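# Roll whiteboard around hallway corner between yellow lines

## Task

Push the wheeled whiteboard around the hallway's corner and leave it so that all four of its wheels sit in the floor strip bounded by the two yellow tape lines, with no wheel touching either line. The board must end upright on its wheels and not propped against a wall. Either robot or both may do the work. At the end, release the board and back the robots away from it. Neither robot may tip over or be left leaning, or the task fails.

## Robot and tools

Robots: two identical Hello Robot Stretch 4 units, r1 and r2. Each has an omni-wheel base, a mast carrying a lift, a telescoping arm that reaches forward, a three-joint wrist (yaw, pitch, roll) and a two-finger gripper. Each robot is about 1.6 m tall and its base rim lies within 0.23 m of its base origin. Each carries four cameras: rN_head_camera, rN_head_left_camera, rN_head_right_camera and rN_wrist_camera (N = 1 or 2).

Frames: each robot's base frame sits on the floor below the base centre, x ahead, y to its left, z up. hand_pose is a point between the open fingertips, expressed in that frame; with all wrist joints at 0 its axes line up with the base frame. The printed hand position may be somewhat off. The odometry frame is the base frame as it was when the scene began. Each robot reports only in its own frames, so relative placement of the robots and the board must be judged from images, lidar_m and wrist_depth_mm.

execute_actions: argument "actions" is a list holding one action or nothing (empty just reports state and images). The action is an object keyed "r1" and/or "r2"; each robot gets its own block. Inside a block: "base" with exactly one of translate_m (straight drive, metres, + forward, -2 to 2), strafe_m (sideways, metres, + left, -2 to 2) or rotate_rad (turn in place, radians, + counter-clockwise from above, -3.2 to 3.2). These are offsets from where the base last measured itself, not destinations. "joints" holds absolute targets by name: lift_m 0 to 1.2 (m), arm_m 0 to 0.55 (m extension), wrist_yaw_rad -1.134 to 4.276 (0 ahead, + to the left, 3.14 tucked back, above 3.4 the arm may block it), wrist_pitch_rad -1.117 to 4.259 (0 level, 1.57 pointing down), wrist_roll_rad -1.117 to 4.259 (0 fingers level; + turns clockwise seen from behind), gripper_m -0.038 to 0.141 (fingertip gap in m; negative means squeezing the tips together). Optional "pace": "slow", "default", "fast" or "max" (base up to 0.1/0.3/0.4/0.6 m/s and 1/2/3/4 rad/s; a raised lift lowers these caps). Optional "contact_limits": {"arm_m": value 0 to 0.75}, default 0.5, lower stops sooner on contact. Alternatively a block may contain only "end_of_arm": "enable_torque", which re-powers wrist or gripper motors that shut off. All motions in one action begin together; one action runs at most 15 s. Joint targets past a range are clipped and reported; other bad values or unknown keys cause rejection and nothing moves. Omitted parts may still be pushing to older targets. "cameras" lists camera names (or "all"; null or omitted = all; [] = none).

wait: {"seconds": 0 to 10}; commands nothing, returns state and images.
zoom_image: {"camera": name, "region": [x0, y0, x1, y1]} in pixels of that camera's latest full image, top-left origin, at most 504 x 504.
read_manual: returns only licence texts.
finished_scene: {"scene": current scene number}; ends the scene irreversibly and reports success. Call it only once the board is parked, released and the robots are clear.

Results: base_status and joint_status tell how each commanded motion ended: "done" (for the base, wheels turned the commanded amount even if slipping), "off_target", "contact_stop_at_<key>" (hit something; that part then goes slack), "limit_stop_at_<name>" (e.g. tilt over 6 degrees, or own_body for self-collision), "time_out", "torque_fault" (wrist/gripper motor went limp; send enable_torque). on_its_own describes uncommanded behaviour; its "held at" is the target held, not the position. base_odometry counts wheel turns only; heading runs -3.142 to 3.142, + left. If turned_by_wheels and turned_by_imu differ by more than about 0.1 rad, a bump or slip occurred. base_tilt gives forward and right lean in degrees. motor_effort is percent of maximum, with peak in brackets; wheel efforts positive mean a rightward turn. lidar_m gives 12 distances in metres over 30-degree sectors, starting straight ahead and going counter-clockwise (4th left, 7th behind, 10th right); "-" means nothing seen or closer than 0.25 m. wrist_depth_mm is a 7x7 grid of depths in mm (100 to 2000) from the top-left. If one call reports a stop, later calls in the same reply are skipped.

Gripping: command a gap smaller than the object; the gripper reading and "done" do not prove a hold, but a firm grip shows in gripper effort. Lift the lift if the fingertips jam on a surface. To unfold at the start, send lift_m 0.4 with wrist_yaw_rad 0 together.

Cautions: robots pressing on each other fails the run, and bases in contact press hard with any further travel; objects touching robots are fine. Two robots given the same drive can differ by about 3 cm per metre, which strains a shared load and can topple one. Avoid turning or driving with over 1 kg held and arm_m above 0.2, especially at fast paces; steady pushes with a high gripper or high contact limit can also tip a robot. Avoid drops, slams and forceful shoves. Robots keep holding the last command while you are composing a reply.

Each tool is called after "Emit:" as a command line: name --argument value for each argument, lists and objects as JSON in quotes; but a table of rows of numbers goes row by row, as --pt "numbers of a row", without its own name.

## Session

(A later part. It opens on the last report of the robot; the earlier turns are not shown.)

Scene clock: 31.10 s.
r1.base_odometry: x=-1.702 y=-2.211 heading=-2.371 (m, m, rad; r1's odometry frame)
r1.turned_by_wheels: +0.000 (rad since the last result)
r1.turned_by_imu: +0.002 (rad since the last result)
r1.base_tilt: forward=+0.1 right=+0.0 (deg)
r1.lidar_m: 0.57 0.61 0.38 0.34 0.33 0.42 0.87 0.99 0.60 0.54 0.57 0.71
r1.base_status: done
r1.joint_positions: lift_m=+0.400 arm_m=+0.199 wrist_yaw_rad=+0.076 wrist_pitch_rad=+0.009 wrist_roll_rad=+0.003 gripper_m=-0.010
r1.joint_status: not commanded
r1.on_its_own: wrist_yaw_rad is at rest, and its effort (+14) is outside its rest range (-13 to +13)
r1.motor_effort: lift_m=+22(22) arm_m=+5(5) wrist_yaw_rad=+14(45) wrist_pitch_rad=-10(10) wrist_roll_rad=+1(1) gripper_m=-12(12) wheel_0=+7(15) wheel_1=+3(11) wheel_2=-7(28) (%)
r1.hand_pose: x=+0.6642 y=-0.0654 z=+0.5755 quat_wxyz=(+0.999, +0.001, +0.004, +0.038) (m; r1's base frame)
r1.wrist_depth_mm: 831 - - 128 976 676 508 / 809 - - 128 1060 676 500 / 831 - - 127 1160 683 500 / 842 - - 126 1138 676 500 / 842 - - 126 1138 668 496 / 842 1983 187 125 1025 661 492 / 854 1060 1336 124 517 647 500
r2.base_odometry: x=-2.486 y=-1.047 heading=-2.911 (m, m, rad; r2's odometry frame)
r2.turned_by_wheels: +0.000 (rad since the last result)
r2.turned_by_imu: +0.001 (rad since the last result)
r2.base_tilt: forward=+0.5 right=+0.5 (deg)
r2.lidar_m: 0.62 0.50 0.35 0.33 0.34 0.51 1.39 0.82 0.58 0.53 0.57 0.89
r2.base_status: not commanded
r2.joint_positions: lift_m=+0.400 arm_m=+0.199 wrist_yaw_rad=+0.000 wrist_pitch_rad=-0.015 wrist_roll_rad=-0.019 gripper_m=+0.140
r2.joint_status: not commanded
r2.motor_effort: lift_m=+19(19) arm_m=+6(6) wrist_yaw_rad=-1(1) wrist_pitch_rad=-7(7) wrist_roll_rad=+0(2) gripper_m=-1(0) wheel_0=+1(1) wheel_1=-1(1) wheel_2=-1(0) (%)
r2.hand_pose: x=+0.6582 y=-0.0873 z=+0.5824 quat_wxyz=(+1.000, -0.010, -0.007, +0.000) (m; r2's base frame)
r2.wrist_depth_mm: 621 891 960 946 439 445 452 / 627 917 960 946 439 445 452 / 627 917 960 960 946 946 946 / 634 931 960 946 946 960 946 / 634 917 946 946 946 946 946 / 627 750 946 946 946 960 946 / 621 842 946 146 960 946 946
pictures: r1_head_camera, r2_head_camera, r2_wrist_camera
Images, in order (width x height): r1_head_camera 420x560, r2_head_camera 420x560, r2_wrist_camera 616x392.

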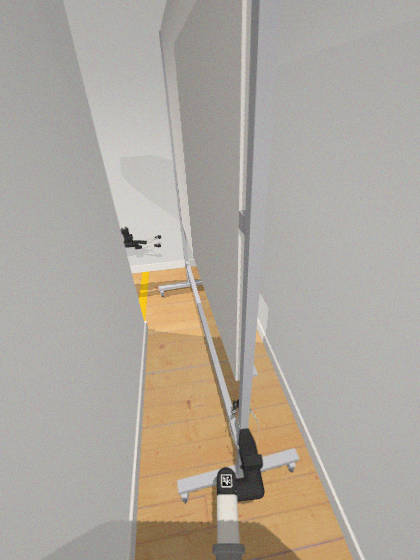

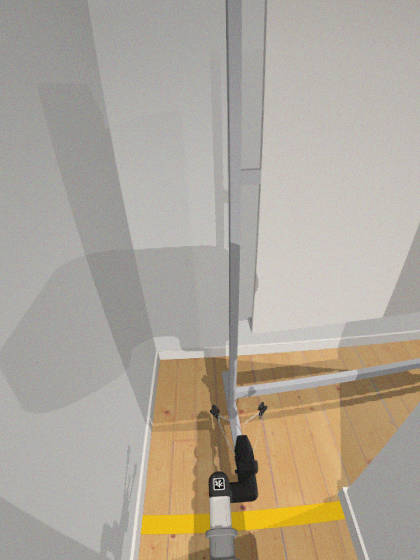

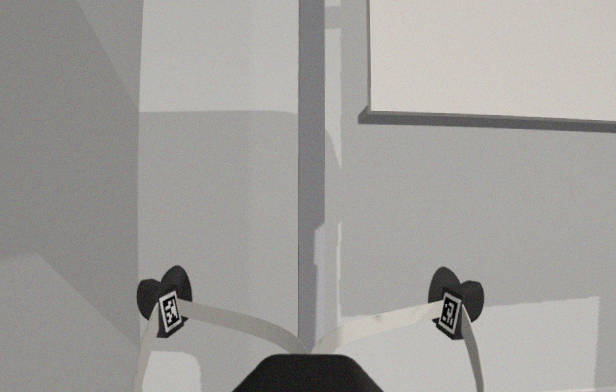

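Emit:
execute_actions --actions '[]'

Scene clock: 31.63 s.
r1.base_odometry: x=-1.702 y=-2.211 heading=-2.371 (m, m, rad; r1's odometry frame)
r1.turned_by_wheels: +0.000 (rad since the last result)
r1.turned_by_imu: +0.000 (rad since the last result)
r1.base_tilt: forward=+0.1 right=+0.0 (deg)
r1.lidar_m: 0.55 0.62 0.40 0.33 0.34 0.43 0.88 0.96 0.62 0.55 0.56 0.70
r1.base_status: done
r1.joint_positions: lift_m=+0.400 arm_m=+0.199 wrist_yaw_rad=+0.076 wrist_pitch_rad=+0.009 wrist_roll_rad=+0.003 gripper_m=-0.010
r1.joint_status: not commanded
r1.motor_effort: lift_m=+22(22) arm_m=+5(5) wrist_yaw_rad=+13(45) wrist_pitch_rad=-9(10) wrist_roll_rad=+2(1) gripper_m=-10(12) wheel_0=+7(15) wheel_1=+3(11) wheel_2=-6(28) (%)
r1.hand_pose: x=+0.6642 y=-0.0654 z=+0.5755 quat_wxyz=(+0.999, +0.001, +0.004, +0.038) (m; r1's base frame)
r1.wrist_depth_mm: 831 - - 128 976 676 508 / 820 - - 128 1060 676 496 / 831 - - 127 1182 683 500 / 842 - - 126 1160 676 500 / 842 - - 125 1160 676 496 / 831 1983 188 125 1025 661 492 / 854 1060 1308 124 521 654 496
r2.base_odometry: x=-2.486 y=-1.047 heading=-2.911 (m, m, rad; r2's odometry frame)
r2.turned_by_wheels: +0.000 (rad since the last result)
r2.turned_by_imu: +0.000 (rad since the last result)
r2.base_tilt: forward=+0.6 right=+0.4 (deg)
r2.lidar_m: 0.62 0.50 0.35 0.33 0.37 0.50 1.40 0.80 0.56 0.54 0.56 0.88
r2.base_status: not commanded
r2.joint_positions: lift_m=+0.400 arm_m=+0.199 wrist_yaw_rad=+0.000 wrist_pitch_rad=-0.015 wrist_roll_rad=-0.019 gripper_m=+0.140
r2.joint_status: not commanded
r2.motor_effort: lift_m=+19(19) arm_m=+7(6) wrist_yaw_rad=-2(1) wrist_pitch_rad=-6(7) wrist_roll_rad=-1(2) gripper_m=+1(0) wheel_0=+1(1) wheel_1=-1(1) wheel_2=+0(0) (%)
r2.hand_pose: x=+0.6582 y=-0.0873 z=+0.5824 quat_wxyz=(+1.000, -0.010, -0.007, +0.000) (m; r2's base frame)
r2.wrist_depth_mm: 615 904 960 960 442 449 452 / 621 904 946 946 442 445 452 / 634 931 960 946 960 946 946 / 634 931 960 960 946 946 946 / 634 917 960 946 946 946 946 / 621 750 946 946 946 946 946 / 621 842 960 146 946 946 946
pictures: r1_head_camera, r1_head_left_camera, r1_head_right_camera, r1_wrist_camera, r2_head_camera, r2_head_left_camera, r2_head_right_camera, r2_wrist_camera
Images, in order (width x height): r1_head_camera 420x560, r1_head_left_camera 420x672, r1_head_right_camera 420x672, r1_wrist_camera 616x392, r2_head_camera 420x560, r2_head_left_camera 420x672, r2_head_right_camera 420x672, r2_wrist_camera 616x392.

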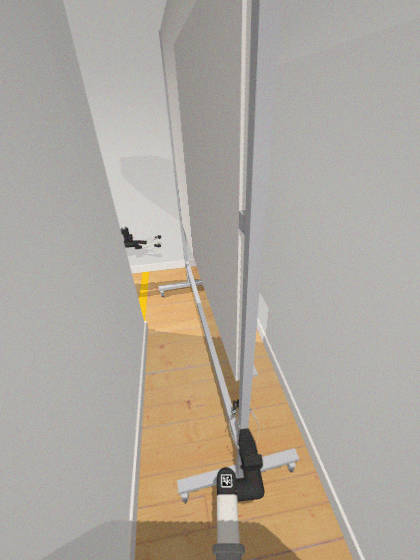

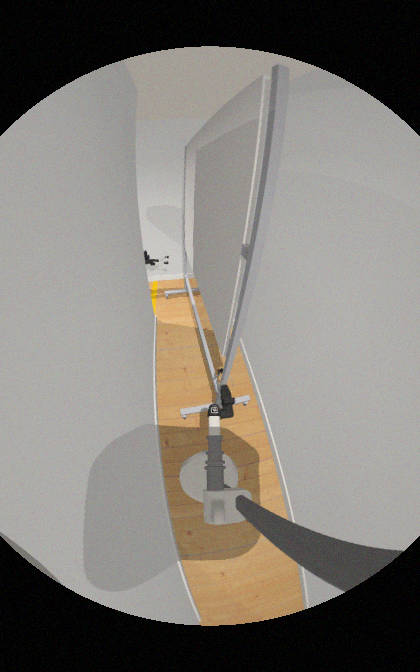

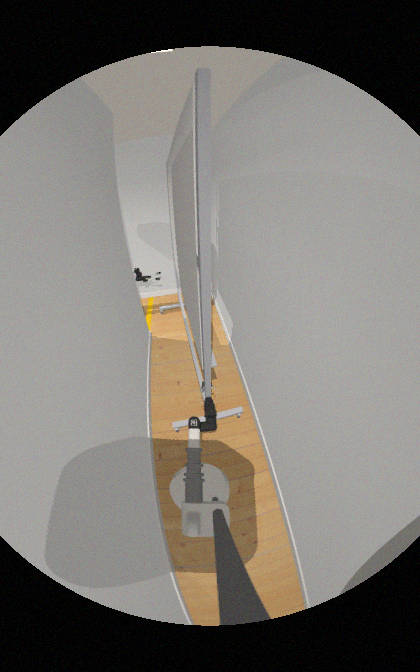

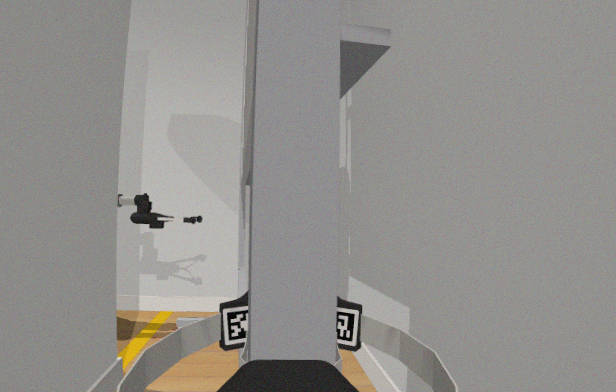

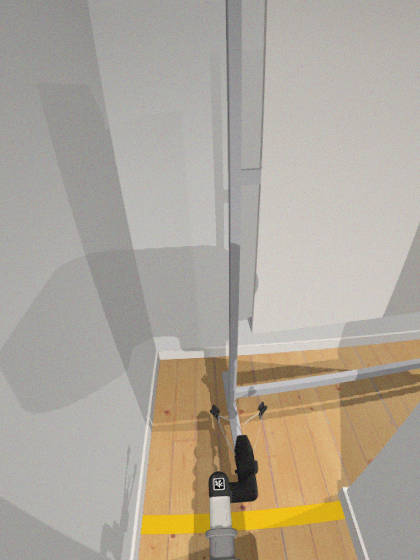

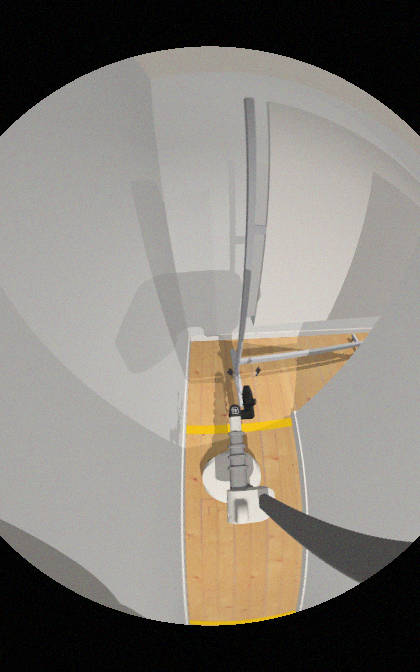

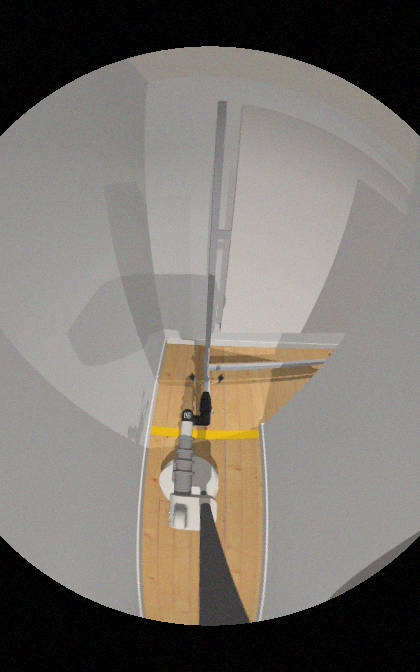

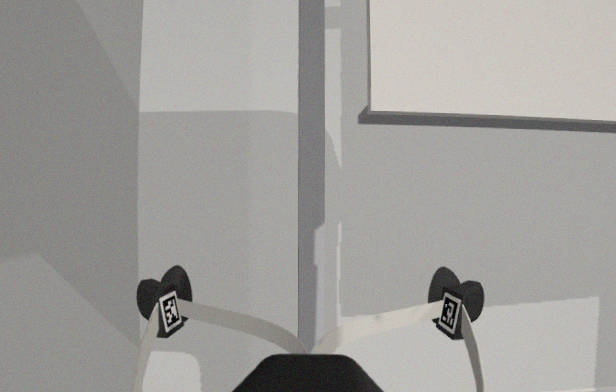

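Emit:
execute_actions --actions '[{"r2": {"joints": {"arm_m": 0.44}, "pace": "fast", "contact_limits": {"arm_m": 0.2}}, "r1": {"joints": {"gripper_m": 0.12, "wrist_yaw_rad": 0.03}}}]' --cameras '["r1_wrist_camera", "r2_wrist_camera", "r2_head_camera", "r1_head_camera"]'

Scene clock: 33.90 s.
r1.base_odometry: x=-1.703 y=-2.211 heading=-2.371 (m, m, rad; r1's odometry frame)
r1.turned_by_wheels: +0.000 (rad since the last result)
r1.turned_by_imu: +0.001 (rad since the last result)
r1.base_tilt: forward=+0.1 right=+0.0 (deg)
r1.lidar_m: 0.56 0.59 0.38 0.34 0.33 0.43 0.89 0.98 0.61 0.55 0.56 0.71
r1.base_status: not commanded
r1.joint_positions: lift_m=+0.400 arm_m=+0.199 wrist_yaw_rad=+0.025 wrist_pitch_rad=+0.007 wrist_roll_rad=+0.003 gripper_m=+0.120
r1.joint_status: all done
r1.motor_effort: lift_m=+22(22) arm_m=+5(5) wrist_yaw_rad=+13(19) wrist_pitch_rad=-4(11) wrist_roll_rad=+1(2) gripper_m=+0(12) wheel_0=+8(7) wheel_1=+3(3) wheel_2=-1(6) (%)
r1.hand_pose: x=+0.6606 y=-0.0801 z=+0.5759 quat_wxyz=(+1.000, +0.001, +0.004, +0.013) (m; r1's base frame)
r1.wrist_depth_mm: 917 - - 142 976 627 480 / 904 - - 142 946 627 484 / 917 - - 141 1042 627 473 / 931 - - 140 1025 627 473 / 931 - - 139 1008 621 469 / 917 1756 1336 139 220 615 473 / 960 1281 1336 137 931 569 469
r2.base_odometry: x=-2.486 y=-1.047 heading=-2.911 (m, m, rad; r2's odometry frame)
r2.turned_by_wheels: +0.000 (rad since the last result)
r2.turned_by_imu: +0.001 (rad since the last result)
r2.base_tilt: forward=+0.6 right=+0.5 (deg)
r2.lidar_m: 0.60 0.50 0.36 0.32 0.36 0.51 1.38 0.79 0.56 0.55 0.56 0.89
r2.base_status: not commanded
r2.joint_positions: lift_m=+0.400 arm_m=+0.439 wrist_yaw_rad=+0.000 wrist_pitch_rad=-0.015 wrist_roll_rad=-0.019 gripper_m=+0.140
r2.joint_status: all done
r2.motor_effort: lift_m=+19(19) arm_m=+7(6) wrist_yaw_rad=-1(0) wrist_pitch_rad=-8(7) wrist_roll_rad=+0(0) gripper_m=-1(0) wheel_0=+1(1) wheel_1=-1(1) wheel_2=-1(0) (%)
r2.contact_limits: arm_m 0.2
r2.hand_pose: x=+0.8982 y=-0.0874 z=+0.5824 quat_wxyz=(+1.000, -0.010, -0.007, +0.000) (m; r2's base frame)
r2.wrist_depth_mm: 615 715 715 190 484 224 225 / 634 715 715 191 715 715 707 / 634 723 715 191 715 707 707 / 634 715 723 191 715 715 715 / 634 715 715 190 715 715 707 / 627 715 715 191 715 715 707 / 621 715 715 146 715 715 707
pictures: r1_head_camera, r1_wrist_camera, r2_head_camera, r2_wrist_camera
Images, in order (width x height): r1_head_camera 420x560, r1_wrist_camera 616x392, r2_head_camera 420x560, r2_wrist_camera 616x392.

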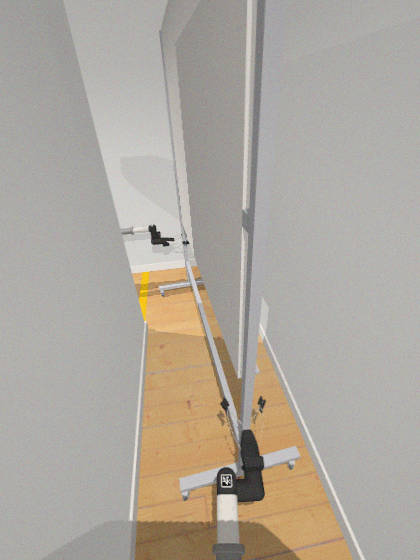

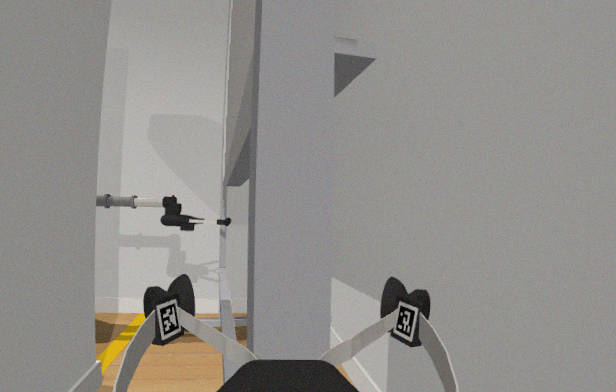

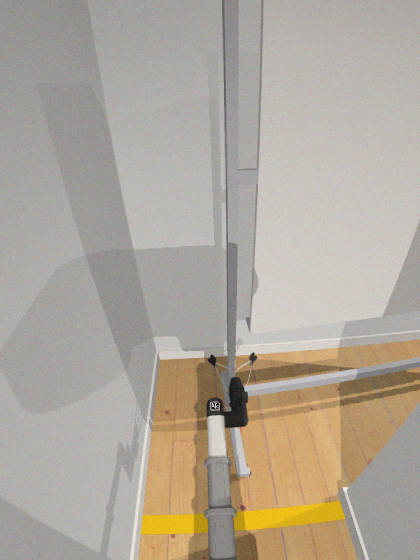

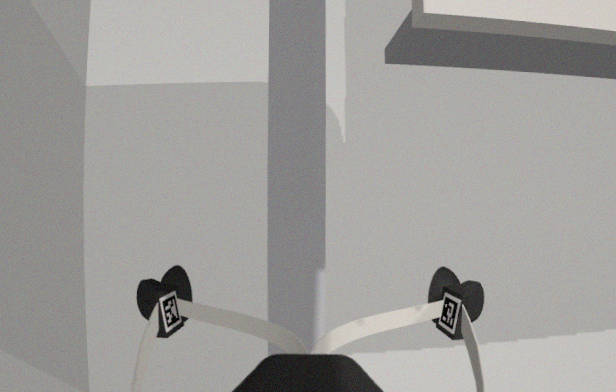

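Emit:
execute_actions --actions '[{"r2": {"joints": {"arm_m": 0.472, "gripper_m": -0.025, "wrist_yaw_rad": 0.03}, "pace": "fast", "contact_limits": {"arm_m": 0.2}}}]' --cameras '["r2_wrist_camera", "r2_head_camera"]'

Scene clock: 37.50 s.
r1.base_odometry: x=-1.703 y=-2.211 heading=-2.371 (m, m, rad; r1's odometry frame)
r1.turned_by_wheels: +0.000 (rad since the last result)
r1.turned_by_imu: +0.001 (rad since the last result)
r1.base_tilt: forward=+0.1 right=+0.0 (deg)
r1.lidar_m: 0.57 0.62 0.38 0.34 0.35 0.44 0.86 0.97 0.62 0.53 0.55 0.70
r1.base_status: not commanded
r1.joint_positions: lift_m=+0.400 arm_m=+0.199 wrist_yaw_rad=+0.026 wrist_pitch_rad=+0.007 wrist_roll_rad=+0.003 gripper_m=+0.120
r1.joint_status: not commanded
r1.on_its_own: wrist_yaw_rad is at rest, and its effort (+14) is outside its rest range (-13 to +13)
r1.motor_effort: lift_m=+22(22) arm_m=+5(5) wrist_yaw_rad=+14(12) wrist_pitch_rad=-6(5) wrist_roll_rad=+1(1) gripper_m=-1(1) wheel_0=+7(7) wheel_1=+3(3) wheel_2=-1(1) (%)
r1.hand_pose: x=+0.6606 y=-0.0800 z=+0.5759 quat_wxyz=(+1.000, +0.001, +0.004, +0.013) (m; r1's base frame)
r1.wrist_depth_mm: 917 - - 143 991 627 480 / 891 - - 142 946 627 480 / 917 - - 142 1025 634 477 / 917 - - 141 1025 627 473 / 931 - - 140 1008 627 469 / 917 1205 1308 139 219 615 473 / 960 1308 1336 138 931 574 469
r2.base_odometry: x=-2.486 y=-1.047 heading=-2.911 (m, m, rad; r2's odometry frame)
r2.turned_by_wheels: +0.000 (rad since the last result)
r2.turned_by_imu: +0.001 (rad since the last result)
r2.base_tilt: forward=+0.6 right=+0.5 (deg)
r2.lidar_m: 0.57 0.50 0.36 0.34 0.36 0.51 1.39 0.81 0.57 0.54 0.57 0.90
r2.base_status: not commanded
r2.joint_positions: lift_m=+0.400 arm_m=+0.471 wrist_yaw_rad=+0.032 wrist_pitch_rad=-0.015 wrist_roll_rad=-0.019 gripper_m=-0.025
r2.joint_status: all done
r2.motor_effort: lift_m=+19(19) arm_m=+5(6) wrist_yaw_rad=-7(5) wrist_pitch_rad=-6(7) wrist_roll_rad=+0(0) gripper_m=-17(17) wheel_0=+1(1) wheel_1=-1(1) wheel_2=-1(1) (%)
r2.contact_limits: arm_m 0.2
r2.hand_pose: x=+0.9331 y=-0.0781 z=+0.5824 quat_wxyz=(+1.000, -0.010, -0.008, +0.016) (m; r2's base frame)
r2.wrist_depth_mm: 591 691 683 153 676 224 225 / 597 691 691 153 676 668 661 / 603 699 691 153 676 668 661 / 603 691 683 152 668 668 668 / 603 699 683 152 668 661 654 / 597 683 683 153 668 668 654 / 591 699 683 152 676 661 661
pictures: r2_head_camera, r2_wrist_camera
Images, in order (width x height): r2_head_camera 420x560, r2_wrist_camera 616x392.

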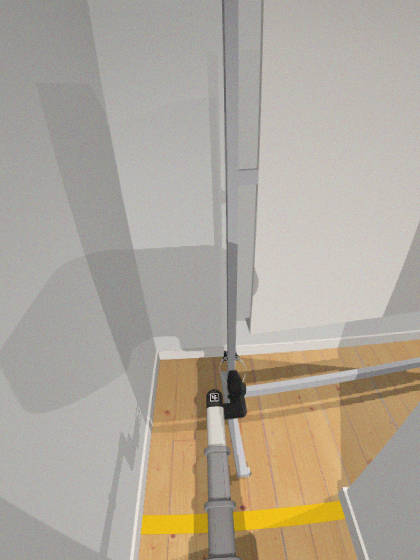

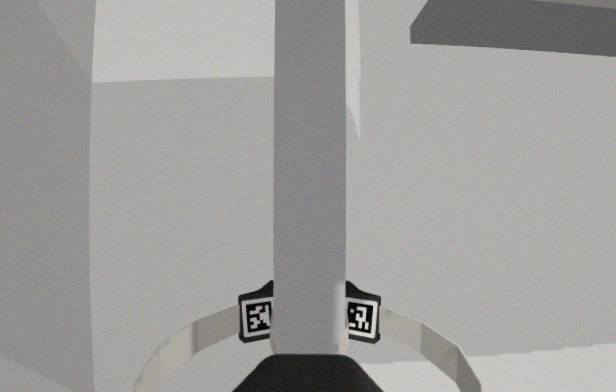

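Emit:
execute_actions --actions '[{"r2": {"base": {"translate_m": -0.16}, "joints": {"wrist_yaw_rad": 0.11}, "pace": "slow"}, "r1": {"base": {"translate_m": 0.045}, "pace": "slow"}}]' --cameras '["r1_wrist_camera", "r2_wrist_camera", "r2_head_camera", "r1_head_camera"]'

Scene clock: 41.03 s.
r1.base_odometry: x=-1.735 y=-2.242 heading=-2.371 (m, m, rad; r1's odometry frame)
r1.turned_by_wheels: +0.000 (rad since the last result)
r1.turned_by_imu: +0.001 (rad since the last result)
r1.base_tilt: forward=+0.1 right=+0.0 (deg)
r1.lidar_m: 0.56 0.61 0.39 0.34 0.35 0.43 0.88 0.96 0.62 0.54 0.55 0.70
r1.base_status: done
r1.joint_positions: lift_m=+0.400 arm_m=+0.199 wrist_yaw_rad=+0.028 wrist_pitch_rad=+0.007 wrist_roll_rad=+0.003 gripper_m=+0.120
r1.joint_status: not commanded
r1.motor_effort: lift_m=+21(22) arm_m=+5(5) wrist_yaw_rad=+5(25) wrist_pitch_rad=-5(5) wrist_roll_rad=+1(1) gripper_m=+1(0) wheel_0=+5(12) wheel_1=+5(7) wheel_2=-8(16) (%)
r1.hand_pose: x=+0.6608 y=-0.0793 z=+0.5760 quat_wxyz=(+1.000, +0.001, +0.004, +0.014) (m; r1's base frame)
r1.wrist_depth_mm: 917 - 452 145 1008 615 473 / 891 - 410 145 1025 621 477 / 917 - 661 144 1025 621 466 / 946 - - 143 1008 621 466 / 946 - - 142 991 609 462 / 931 1808 1756 141 224 574 466 / 960 1397 778 139 891 564 462
r2.base_odometry: x=-2.331 y=-1.010 heading=-2.911 (m, m, rad; r2's odometry frame)
r2.turned_by_wheels: +0.001 (rad since the last result)
r2.turned_by_imu: +0.004 (rad since the last result)
r2.base_tilt: forward=+0.6 right=+0.4 (deg)
r2.lidar_m: 0.58 0.50 0.35 0.34 0.35 0.51 1.39 0.80 0.57 0.55 0.58 0.78
r2.base_status: done
r2.joint_positions: lift_m=+0.400 arm_m=+0.472 wrist_yaw_rad=+0.119 wrist_pitch_rad=-0.015 wrist_roll_rad=-0.019 gripper_m=-0.024
r2.joint_status: all done
r2.on_its_own: wrist_yaw_rad is at rest, and its effort (-27) is outside its rest range (-13 to +13)
r2.motor_effort: lift_m=+19(19) arm_m=+1(5) wrist_yaw_rad=-27(39) wrist_pitch_rad=-6(8) wrist_roll_rad=+0(1) gripper_m=-19(24) wheel_0=+3(17) wheel_1=-1(9) wheel_2=+8(14) (%)
r2.hand_pose: x=+0.9396 y=-0.0526 z=+0.5824 quat_wxyz=(+0.998, -0.009, -0.008, +0.059) (m; r2's base frame)
r2.wrist_depth_mm: 521 707 866 167 809 224 225 / 525 715 854 168 809 788 759 / 525 723 866 167 809 778 768 / 530 723 866 167 809 788 759 / 525 723 854 168 809 788 759 / 525 715 188 167 798 788 759 / 525 640 866 167 798 778 759
pictures: r1_head_camera, r1_wrist_camera, r2_head_camera, r2_wrist_camera
Images, in order (width x height): r1_head_camera 420x560, r1_wrist_camera 616x392, r2_head_camera 420x560, r2_wrist_camera 616x392.

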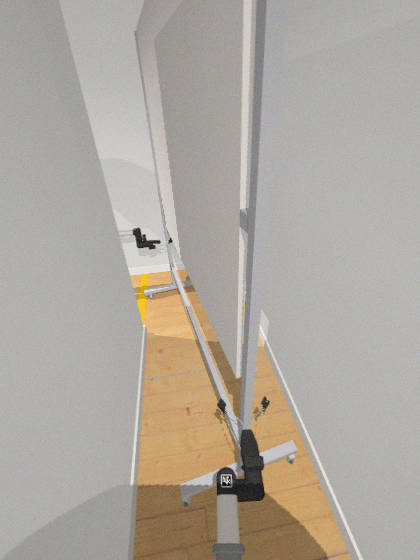

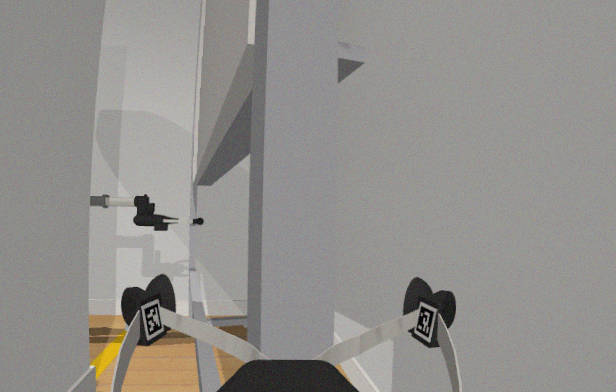

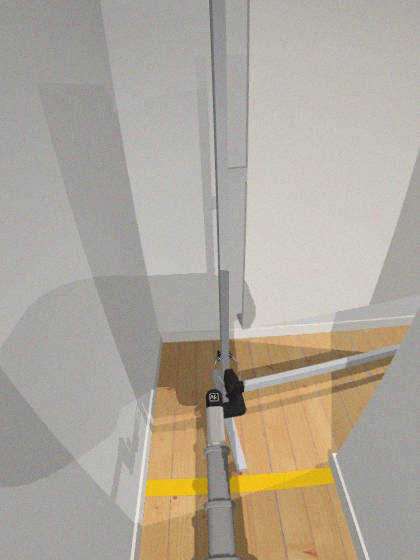

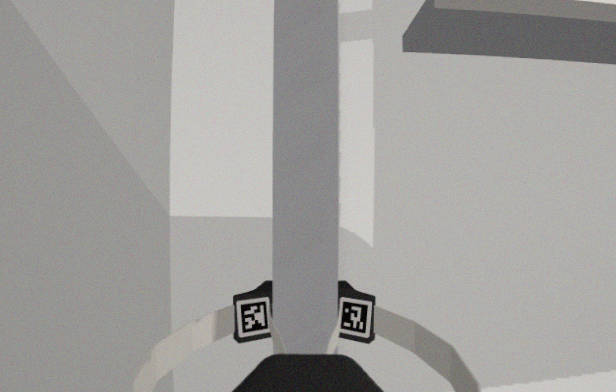

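Emit:
execute_actions --actions '[{"r2": {"base": {"translate_m": -0.17}, "joints": {"wrist_yaw_rad": 0.23}, "pace": "slow"}, "r1": {"base": {"translate_m": 0.07}, "pace": "slow"}}]' --cameras '["r1_wrist_camera", "r2_wrist_camera", "r2_head_camera", "r1_head_camera"]'

Scene clock: 44.17 s.
r1.base_odometry: x=-1.784 y=-2.290 heading=-2.371 (m, m, rad; r1's odometry frame)
r1.turned_by_wheels: +0.000 (rad since the last result)
r1.turned_by_imu: +0.001 (rad since the last result)
r1.base_tilt: forward=+0.1 right=+0.1 (deg)
r1.lidar_m: 0.55 0.64 0.40 0.35 0.33 0.46 0.91 0.94 0.59 0.53 0.54 0.68
r1.base_status: done
r1.joint_positions: lift_m=+0.400 arm_m=+0.199 wrist_yaw_rad=+0.027 wrist_pitch_rad=+0.007 wrist_roll_rad=+0.003 gripper_m=+0.120
r1.joint_status: not commanded
r1.motor_effort: lift_m=+22(22) arm_m=+5(5) wrist_yaw_rad=+7(27) wrist_pitch_rad=-3(4) wrist_roll_rad=+1(1) gripper_m=-1(0) wheel_0=+5(11) wheel_1=+4(6) wheel_2=-10(17) (%)
r1.hand_pose: x=+0.6607 y=-0.0795 z=+0.5761 quat_wxyz=(+1.000, +0.001, +0.003, +0.014) (m; r1's base frame)
r1.wrist_depth_mm: 946 - 249 144 991 597 459 / 931 - 301 143 991 603 466 / 946 - 477 143 976 609 452 / 960 1983 - 142 976 603 452 / 960 1983 - 141 960 597 452 / 960 216 1921 140 224 585 449 / 976 1308 1336 138 891 549 449
r2.base_odometry: x=-2.166 y=-0.971 heading=-2.910 (m, m, rad; r2's odometry frame)
r2.turned_by_wheels: +0.001 (rad since the last result)
r2.turned_by_imu: +0.000 (rad since the last result)
r2.base_tilt: forward=+0.6 right=+0.4 (deg)
r2.lidar_m: 0.62 0.51 0.35 0.33 0.36 0.49 1.39 0.81 0.57 0.54 0.58 0.80
r2.base_status: done
r2.joint_positions: lift_m=+0.400 arm_m=+0.472 wrist_yaw_rad=+0.237 wrist_pitch_rad=-0.015 wrist_roll_rad=-0.020 gripper_m=-0.024
r2.joint_status: all done
r2.on_its_own: wrist_yaw_rad is at rest, and its effort (-21) is outside its rest range (-13 to +13)
r2.motor_effort: lift_m=+19(19) arm_m=+0(0) wrist_yaw_rad=-21(37) wrist_pitch_rad=-7(8) wrist_roll_rad=+0(2) gripper_m=-20(20) wheel_0=+3(18) wheel_1=+1(11) wheel_2=+8(18) (%)
r2.hand_pose: x=+0.9438 y=-0.0172 z=+0.5824 quat_wxyz=(+0.993, -0.009, -0.009, +0.118) (m; r2's base frame)
r2.wrist_depth_mm: 455 603 904 167 960 224 225 / 462 603 917 167 960 917 866 / 466 603 904 167 960 891 854 / 466 603 904 167 960 904 866 / 466 603 917 167 960 904 854 / 462 603 759 167 946 904 854 / 459 539 904 144 960 878 866
pictures: r1_head_camera, r1_wrist_camera, r2_head_camera, r2_wrist_camera
Images, in order (width x height): r1_head_camera 420x560, r1_wrist_camera 616x392, r2_head_camera 420x560, r2_wrist_camera 616x392.

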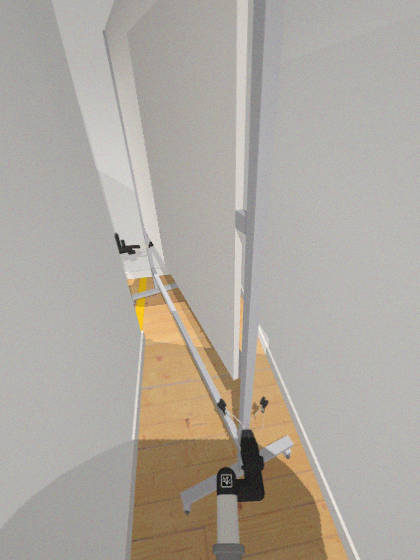

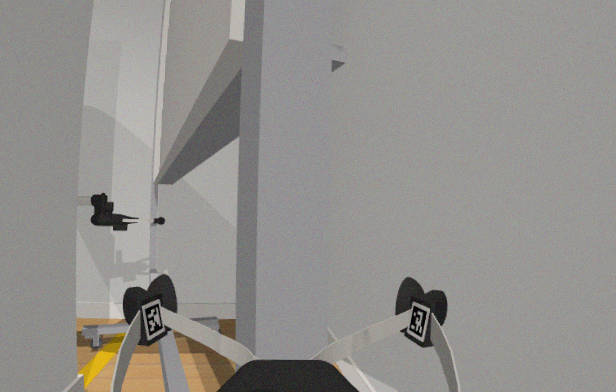

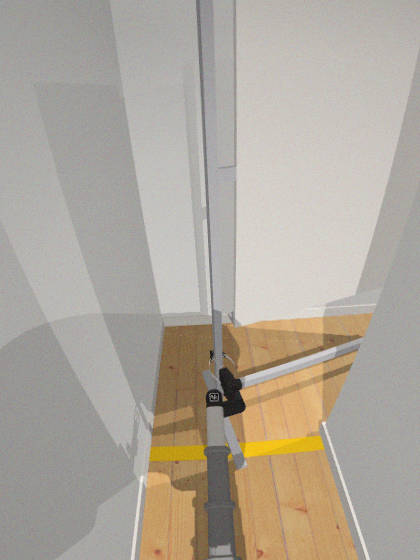

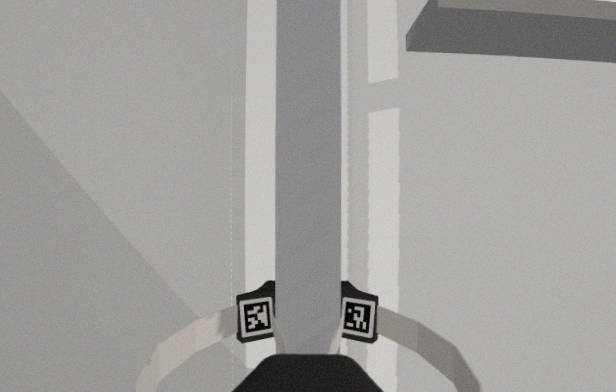

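Emit:
execute_actions --actions '[{"r2": {"base": {"translate_m": -0.17}, "joints": {"wrist_yaw_rad": 0.35}, "pace": "slow"}, "r1": {"base": {"translate_m": 0.10}, "pace": "slow"}}]' --cameras '["r1_wrist_camera", "r2_wrist_camera", "r2_head_camera", "r1_head_camera"]'

Scene clock: 47.43 s.
r1.base_odometry: x=-1.856 y=-2.360 heading=-2.371 (m, m, rad; r1's odometry frame)
r1.turned_by_wheels: +0.000 (rad since the last result)
r1.turned_by_imu: +0.001 (rad since the last result)
r1.base_tilt: forward=+0.1 right=+0.0 (deg)
r1.lidar_m: 0.57 0.66 0.42 0.37 0.37 0.46 0.98 0.91 0.58 0.50 0.53 0.63
r1.base_status: done
r1.joint_positions: lift_m=+0.400 arm_m=+0.199 wrist_yaw_rad=+0.025 wrist_pitch_rad=+0.007 wrist_roll_rad=+0.003 gripper_m=+0.120
r1.joint_status: not commanded
r1.on_its_own: wrist_yaw_rad is at rest, and its effort (+16) is outside its rest range (-13 to +13)
r1.motor_effort: lift_m=+22(22) arm_m=+5(5) wrist_yaw_rad=+16(28) wrist_pitch_rad=-3(4) wrist_roll_rad=+1(1) gripper_m=+0(0) wheel_0=+6(11) wheel_1=+3(7) wheel_2=-12(15) (%)
r1.hand_pose: x=+0.6605 y=-0.0803 z=+0.5761 quat_wxyz=(+1.000, +0.001, +0.003, +0.012) (m; r1's base frame)
r1.wrist_depth_mm: 1430 788 223 138 931 569 439 / 960 676 276 137 931 574 439 / 991 831 473 137 931 574 433 / 1464 1921 - 136 917 569 430 / 1863 1921 1983 135 917 564 427 / 1464 219 1983 135 768 559 433 / 1430 1336 1336 132 820 521 424
r2.base_odometry: x=-2.000 y=-0.932 heading=-2.909 (m, m, rad; r2's odometry frame)
r2.turned_by_wheels: +0.001 (rad since the last result)
r2.turned_by_imu: -0.002 (rad since the last result)
r2.base_tilt: forward=+0.6 right=+0.4 (deg)
r2.lidar_m: 0.63 0.50 0.35 0.33 0.35 0.48 1.37 0.79 0.57 0.54 0.58 0.79
r2.base_status: done
r2.joint_positions: lift_m=+0.400 arm_m=+0.472 wrist_yaw_rad=+0.356 wrist_pitch_rad=-0.015 wrist_roll_rad=-0.020 gripper_m=-0.024
r2.joint_status: all done
r2.on_its_own: wrist_yaw_rad is at rest, and its effort (-17) is outside its rest range (-13 to +13)
r2.motor_effort: lift_m=+19(19) arm_m=+0(0) wrist_yaw_rad=-17(43) wrist_pitch_rad=-7(9) wrist_roll_rad=-1(0) gripper_m=-19(19) wheel_0=+2(22) wheel_1=-1(13) wheel_2=+7(12) (%)
r2.hand_pose: x=+0.9437 y=+0.0185 z=+0.5824 quat_wxyz=(+0.984, -0.008, -0.009, +0.177) (m; r2's base frame)
r2.wrist_depth_mm: 410 521 732 167 1118 224 225 / 415 521 732 167 1118 1042 960 / 415 525 732 168 1118 1025 960 / 415 530 732 167 1118 1025 976 / 415 525 741 167 1098 1025 960 / 415 521 621 167 1078 1025 960 / 410 477 732 147 1118 991 960
pictures: r1_head_camera, r1_wrist_camera, r2_head_camera, r2_wrist_camera
Images, in order (width x height): r1_head_camera 420x560, r1_wrist_camera 616x392, r2_head_camera 420x560, r2_wrist_camera 616x392.

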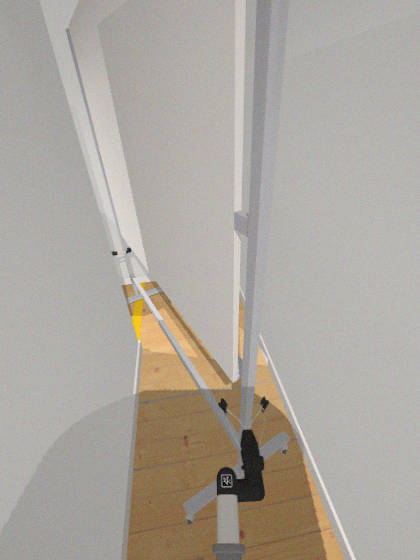

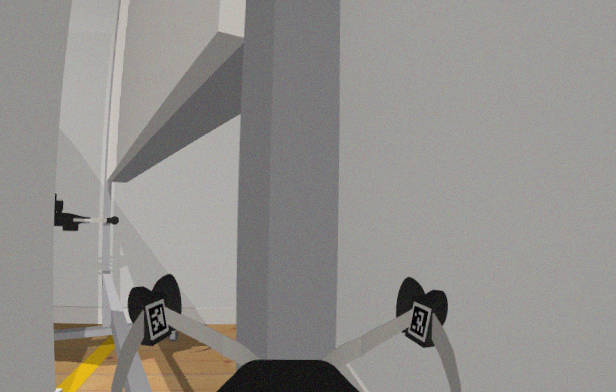

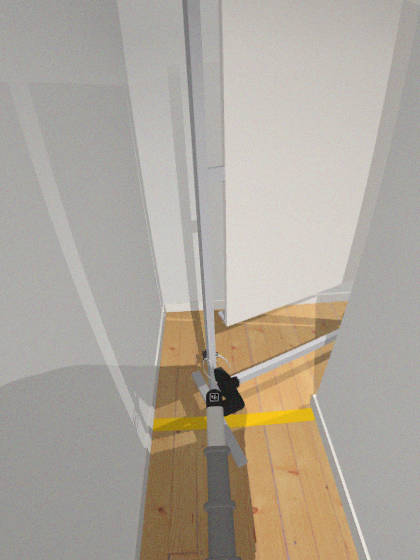

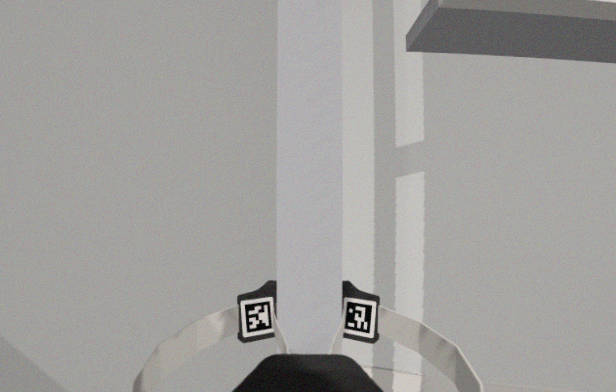

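Emit:
execute_actions --actions '[{"r2": {"base": {"translate_m": -0.14}, "joints": {"wrist_yaw_rad": 0.47}, "pace": "slow"}, "r1": {"base": {"translate_m": 0.112}, "pace": "slow"}}]' --cameras '["r1_wrist_camera", "r2_wrist_camera", "r2_head_camera", "r1_head_camera"]'

Scene clock: 50.47 s.
r1.base_odometry: x=-1.936 y=-2.438 heading=-2.371 (m, m, rad; r1's odometry frame)
r1.turned_by_wheels: +0.000 (rad since the last result)
r1.turned_by_imu: +0.001 (rad since the last result)
r1.base_tilt: forward=+0.1 right=+0.0 (deg)
r1.lidar_m: 0.55 0.70 0.43 0.39 0.40 0.50 0.98 0.87 0.56 0.50 0.50 0.64
r1.base_status: done
r1.joint_positions: lift_m=+0.400 arm_m=+0.199 wrist_yaw_rad=+0.023 wrist_pitch_rad=+0.007 wrist_roll_rad=+0.003 gripper_m=+0.120
r1.joint_status: not commanded
r1.on_its_own: wrist_yaw_rad is at rest, and its effort (+20) is outside its rest range (-13 to +13)
r1.motor_effort: lift_m=+21(22) arm_m=+5(5) wrist_yaw_rad=+20(20) wrist_pitch_rad=-4(3) wrist_roll_rad=+2(1) gripper_m=-1(0) wheel_0=+5(11) wheel_1=+4(7) wheel_2=-11(17) (%)
r1.hand_pose: x=+0.6604 y=-0.0807 z=+0.5761 quat_wxyz=(+1.000, +0.001, +0.003, +0.012) (m; r1's base frame)
r1.wrist_depth_mm: 1808 364 211 136 866 539 418 / 1336 366 276 136 866 544 415 / 1756 559 1921 135 878 544 410 / 1708 1863 1921 135 866 544 410 / 1708 1808 1921 134 854 539 404 / 1708 218 176 134 218 530 410 / 1336 1308 160 130 768 492 404
r2.base_odometry: x=-1.864 y=-0.900 heading=-2.908 (m, m, rad; r2's odometry frame)
r2.turned_by_wheels: +0.001 (rad since the last result)
r2.turned_by_imu: -0.003 (rad since the last result)
r2.base_tilt: forward=+0.5 right=+0.4 (deg)
r2.lidar_m: 0.64 0.50 0.35 0.32 0.34 0.48 1.41 0.83 0.59 0.54 0.58 0.80
r2.base_status: done
r2.joint_positions: lift_m=+0.400 arm_m=+0.472 wrist_yaw_rad=+0.477 wrist_pitch_rad=-0.015 wrist_roll_rad=-0.020 gripper_m=-0.024
r2.joint_status: all done
r2.on_its_own: wrist_yaw_rad is at rest, and its effort (-21) is outside its rest range (-13 to +13)
r2.motor_effort: lift_m=+19(19) arm_m=+0(0) wrist_yaw_rad=-21(46) wrist_pitch_rad=-9(7) wrist_roll_rad=+0(0) gripper_m=-18(20) wheel_0=+5(21) wheel_1=+2(10) wheel_2=+8(10) (%)
r2.hand_pose: x=+0.9392 y=+0.0548 z=+0.5824 quat_wxyz=(+0.972, -0.008, -0.010, +0.236) (m; r2's base frame)
r2.wrist_depth_mm: 373 459 609 168 1229 224 225 / 375 459 615 167 1281 1160 1042 / 379 459 615 167 1255 1160 1042 / 377 459 609 167 1255 1160 1060 / 377 462 615 167 1229 1138 1025 / 375 462 535 167 1205 1138 1042 / 373 427 609 147 1205 1098 1042
pictures: r1_head_camera, r1_wrist_camera, r2_head_camera, r2_wrist_camera
Images, in order (width x height): r1_head_camera 420x560, r1_wrist_camera 616x392, r2_head_camera 420x560, r2_wrist_camera 616x392.

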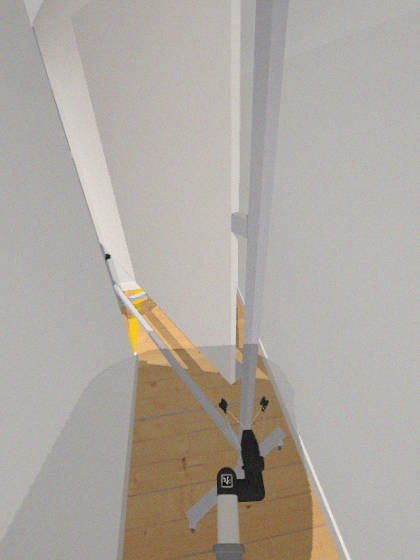

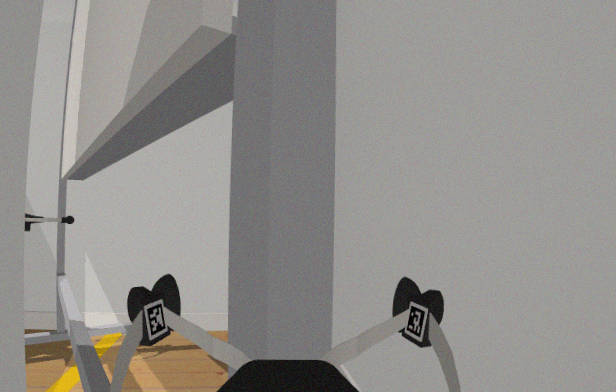

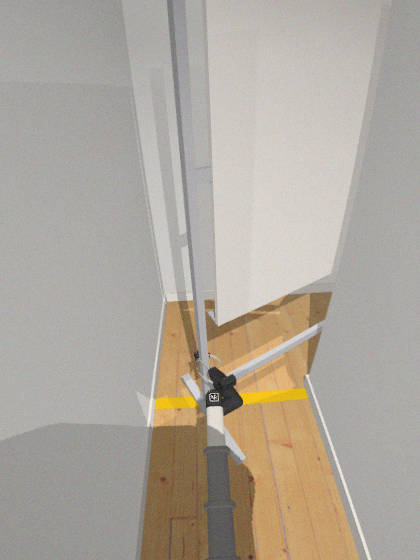

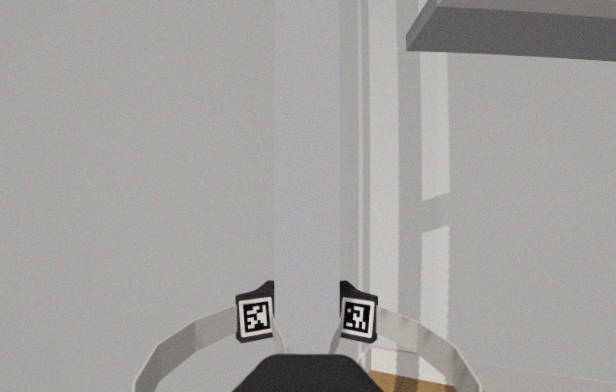

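Emit:
execute_actions --actions '[{"r2": {"base": {"translate_m": -0.13}, "joints": {"wrist_yaw_rad": 0.58}, "pace": "slow"}, "r1": {"base": {"translate_m": 0.128}, "pace": "slow"}}]' --cameras '["r1_wrist_camera", "r2_wrist_camera", "r2_head_camera", "r1_head_camera"]'

Scene clock: 53.27 s.
r1.base_odometry: x=-2.027 y=-2.526 heading=-2.371 (m, m, rad; r1's odometry frame)
r1.turned_by_wheels: +0.000 (rad since the last result)
r1.turned_by_imu: +0.001 (rad since the last result)
r1.base_tilt: forward=+0.1 right=+0.0 (deg)
r1.lidar_m: 0.54 0.74 0.47 0.42 0.42 0.52 1.04 0.85 0.52 0.48 0.48 0.60
r1.base_status: done
r1.joint_positions: lift_m=+0.400 arm_m=+0.199 wrist_yaw_rad=+0.026 wrist_pitch_rad=+0.007 wrist_roll_rad=+0.003 gripper_m=+0.120
r1.joint_status: not commanded
r1.motor_effort: lift_m=+22(22) arm_m=+5(5) wrist_yaw_rad=+13(20) wrist_pitch_rad=-2(4) wrist_roll_rad=+2(1) gripper_m=+0(1) wheel_0=+7(12) wheel_1=+4(6) wheel_2=-12(14) (%)
r1.hand_pose: x=+0.6606 y=-0.0800 z=+0.5761 quat_wxyz=(+1.000, +0.001, +0.003, +0.013) (m; r1's base frame)
r1.wrist_depth_mm: 539 262 199 136 831 508 392 / 549 310 253 136 842 517 397 / 661 1708 1756 135 831 512 397 / 1661 1708 1756 135 842 512 387 / 1618 1708 1708 135 820 512 392 / 1618 1661 174 134 223 504 389 / 1397 1366 146 129 759 469 382
r2.base_odometry: x=-1.738 y=-0.870 heading=-2.906 (m, m, rad; r2's odometry frame)
r2.turned_by_wheels: +0.002 (rad since the last result)
r2.turned_by_imu: +0.002 (rad since the last result)
r2.base_tilt: forward=+0.6 right=+0.4 (deg)
r2.lidar_m: 0.65 0.50 0.35 0.32 0.35 0.47 1.40 0.83 0.57 0.55 0.58 0.80
r2.base_status: done
r2.joint_positions: lift_m=+0.400 arm_m=+0.472 wrist_yaw_rad=+0.588 wrist_pitch_rad=-0.015 wrist_roll_rad=-0.020 gripper_m=-0.024
r2.joint_status: all done
r2.on_its_own: wrist_yaw_rad is at rest, and its effort (-24) is outside its rest range (-13 to +13)
r2.motor_effort: lift_m=+19(19) arm_m=+1(0) wrist_yaw_rad=-24(44) wrist_pitch_rad=-8(7) wrist_roll_rad=+0(0) gripper_m=-17(18) wheel_0=+8(13) wheel_1=+4(11) wheel_2=+9(10) (%)
r2.hand_pose: x=+0.9314 y=+0.0873 z=+0.5824 quat_wxyz=(+0.957, -0.007, -0.010, +0.290) (m; r2's base frame)
r2.wrist_depth_mm: 343 413 525 167 917 224 226 / 345 413 525 167 1118 1255 1118 / 347 415 525 167 1098 1255 1138 / 347 413 525 167 1098 1281 1118 / 345 415 525 167 1098 1255 1138 / 345 413 473 167 1025 1255 1138 / 342 387 521 167 960 1205 1118
pictures: r1_head_camera, r1_wrist_camera, r2_head_camera, r2_wrist_camera
Images, in order (width x height): r1_head_camera 420x560, r1_wrist_camera 616x392, r2_head_camera 420x560, r2_wrist_camera 616x392.

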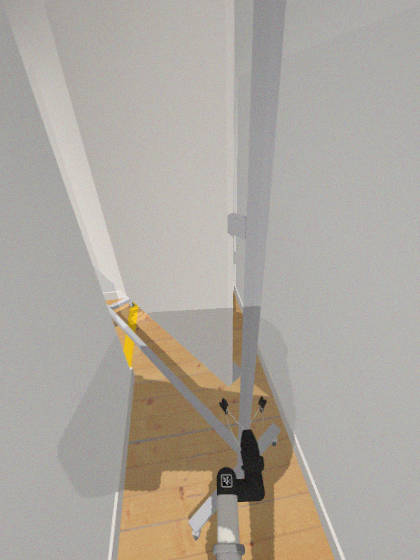

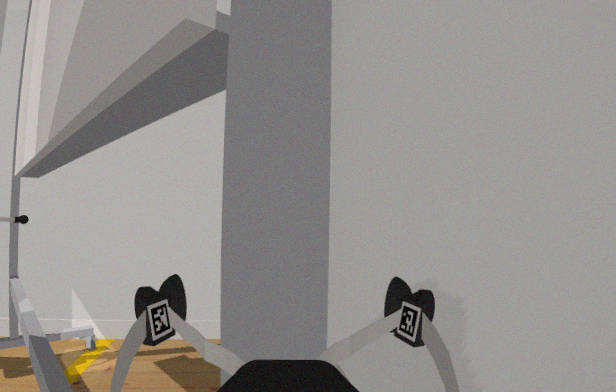

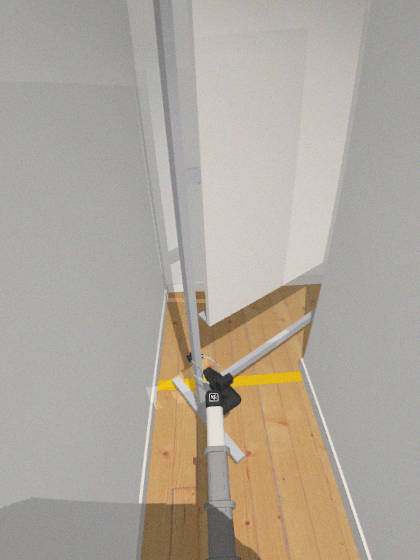

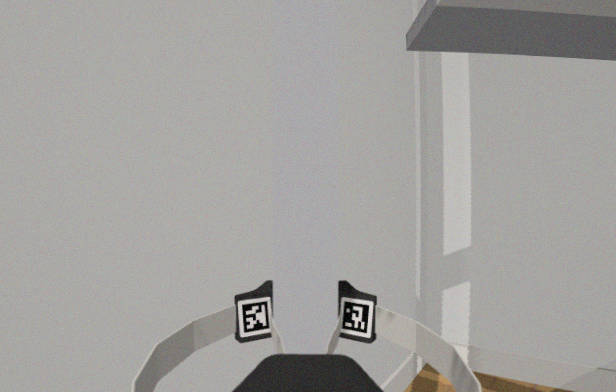

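Emit:
zoom_image --camera "r2_head_camera" --region '[130, 290, 340, 480]'

Emit:
zoom_image --camera "r1_head_camera" --region '[90, 280, 330, 550]'

Region (130, 290, 340, 480) of r2_head_camera's 420x560 image, scaled by 2.400, with more detail than that image has; it fills the top 456 rows of this view, and the rest is white.

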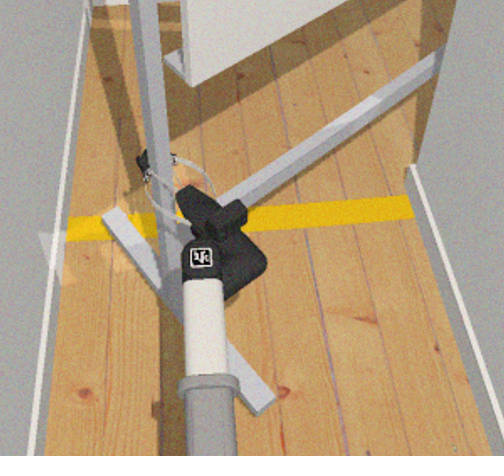

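Region (90, 280, 330, 550) of r1_head_camera's 420x560 image, scaled by 1.867, with more detail than that image has.

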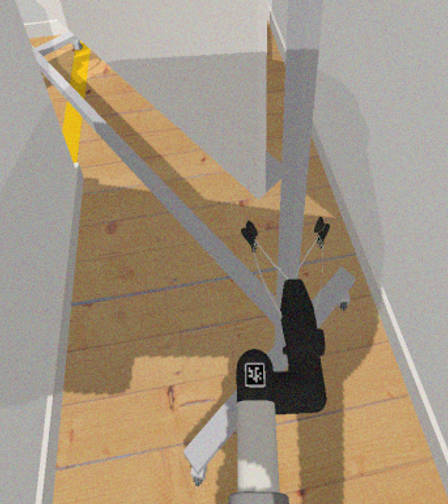

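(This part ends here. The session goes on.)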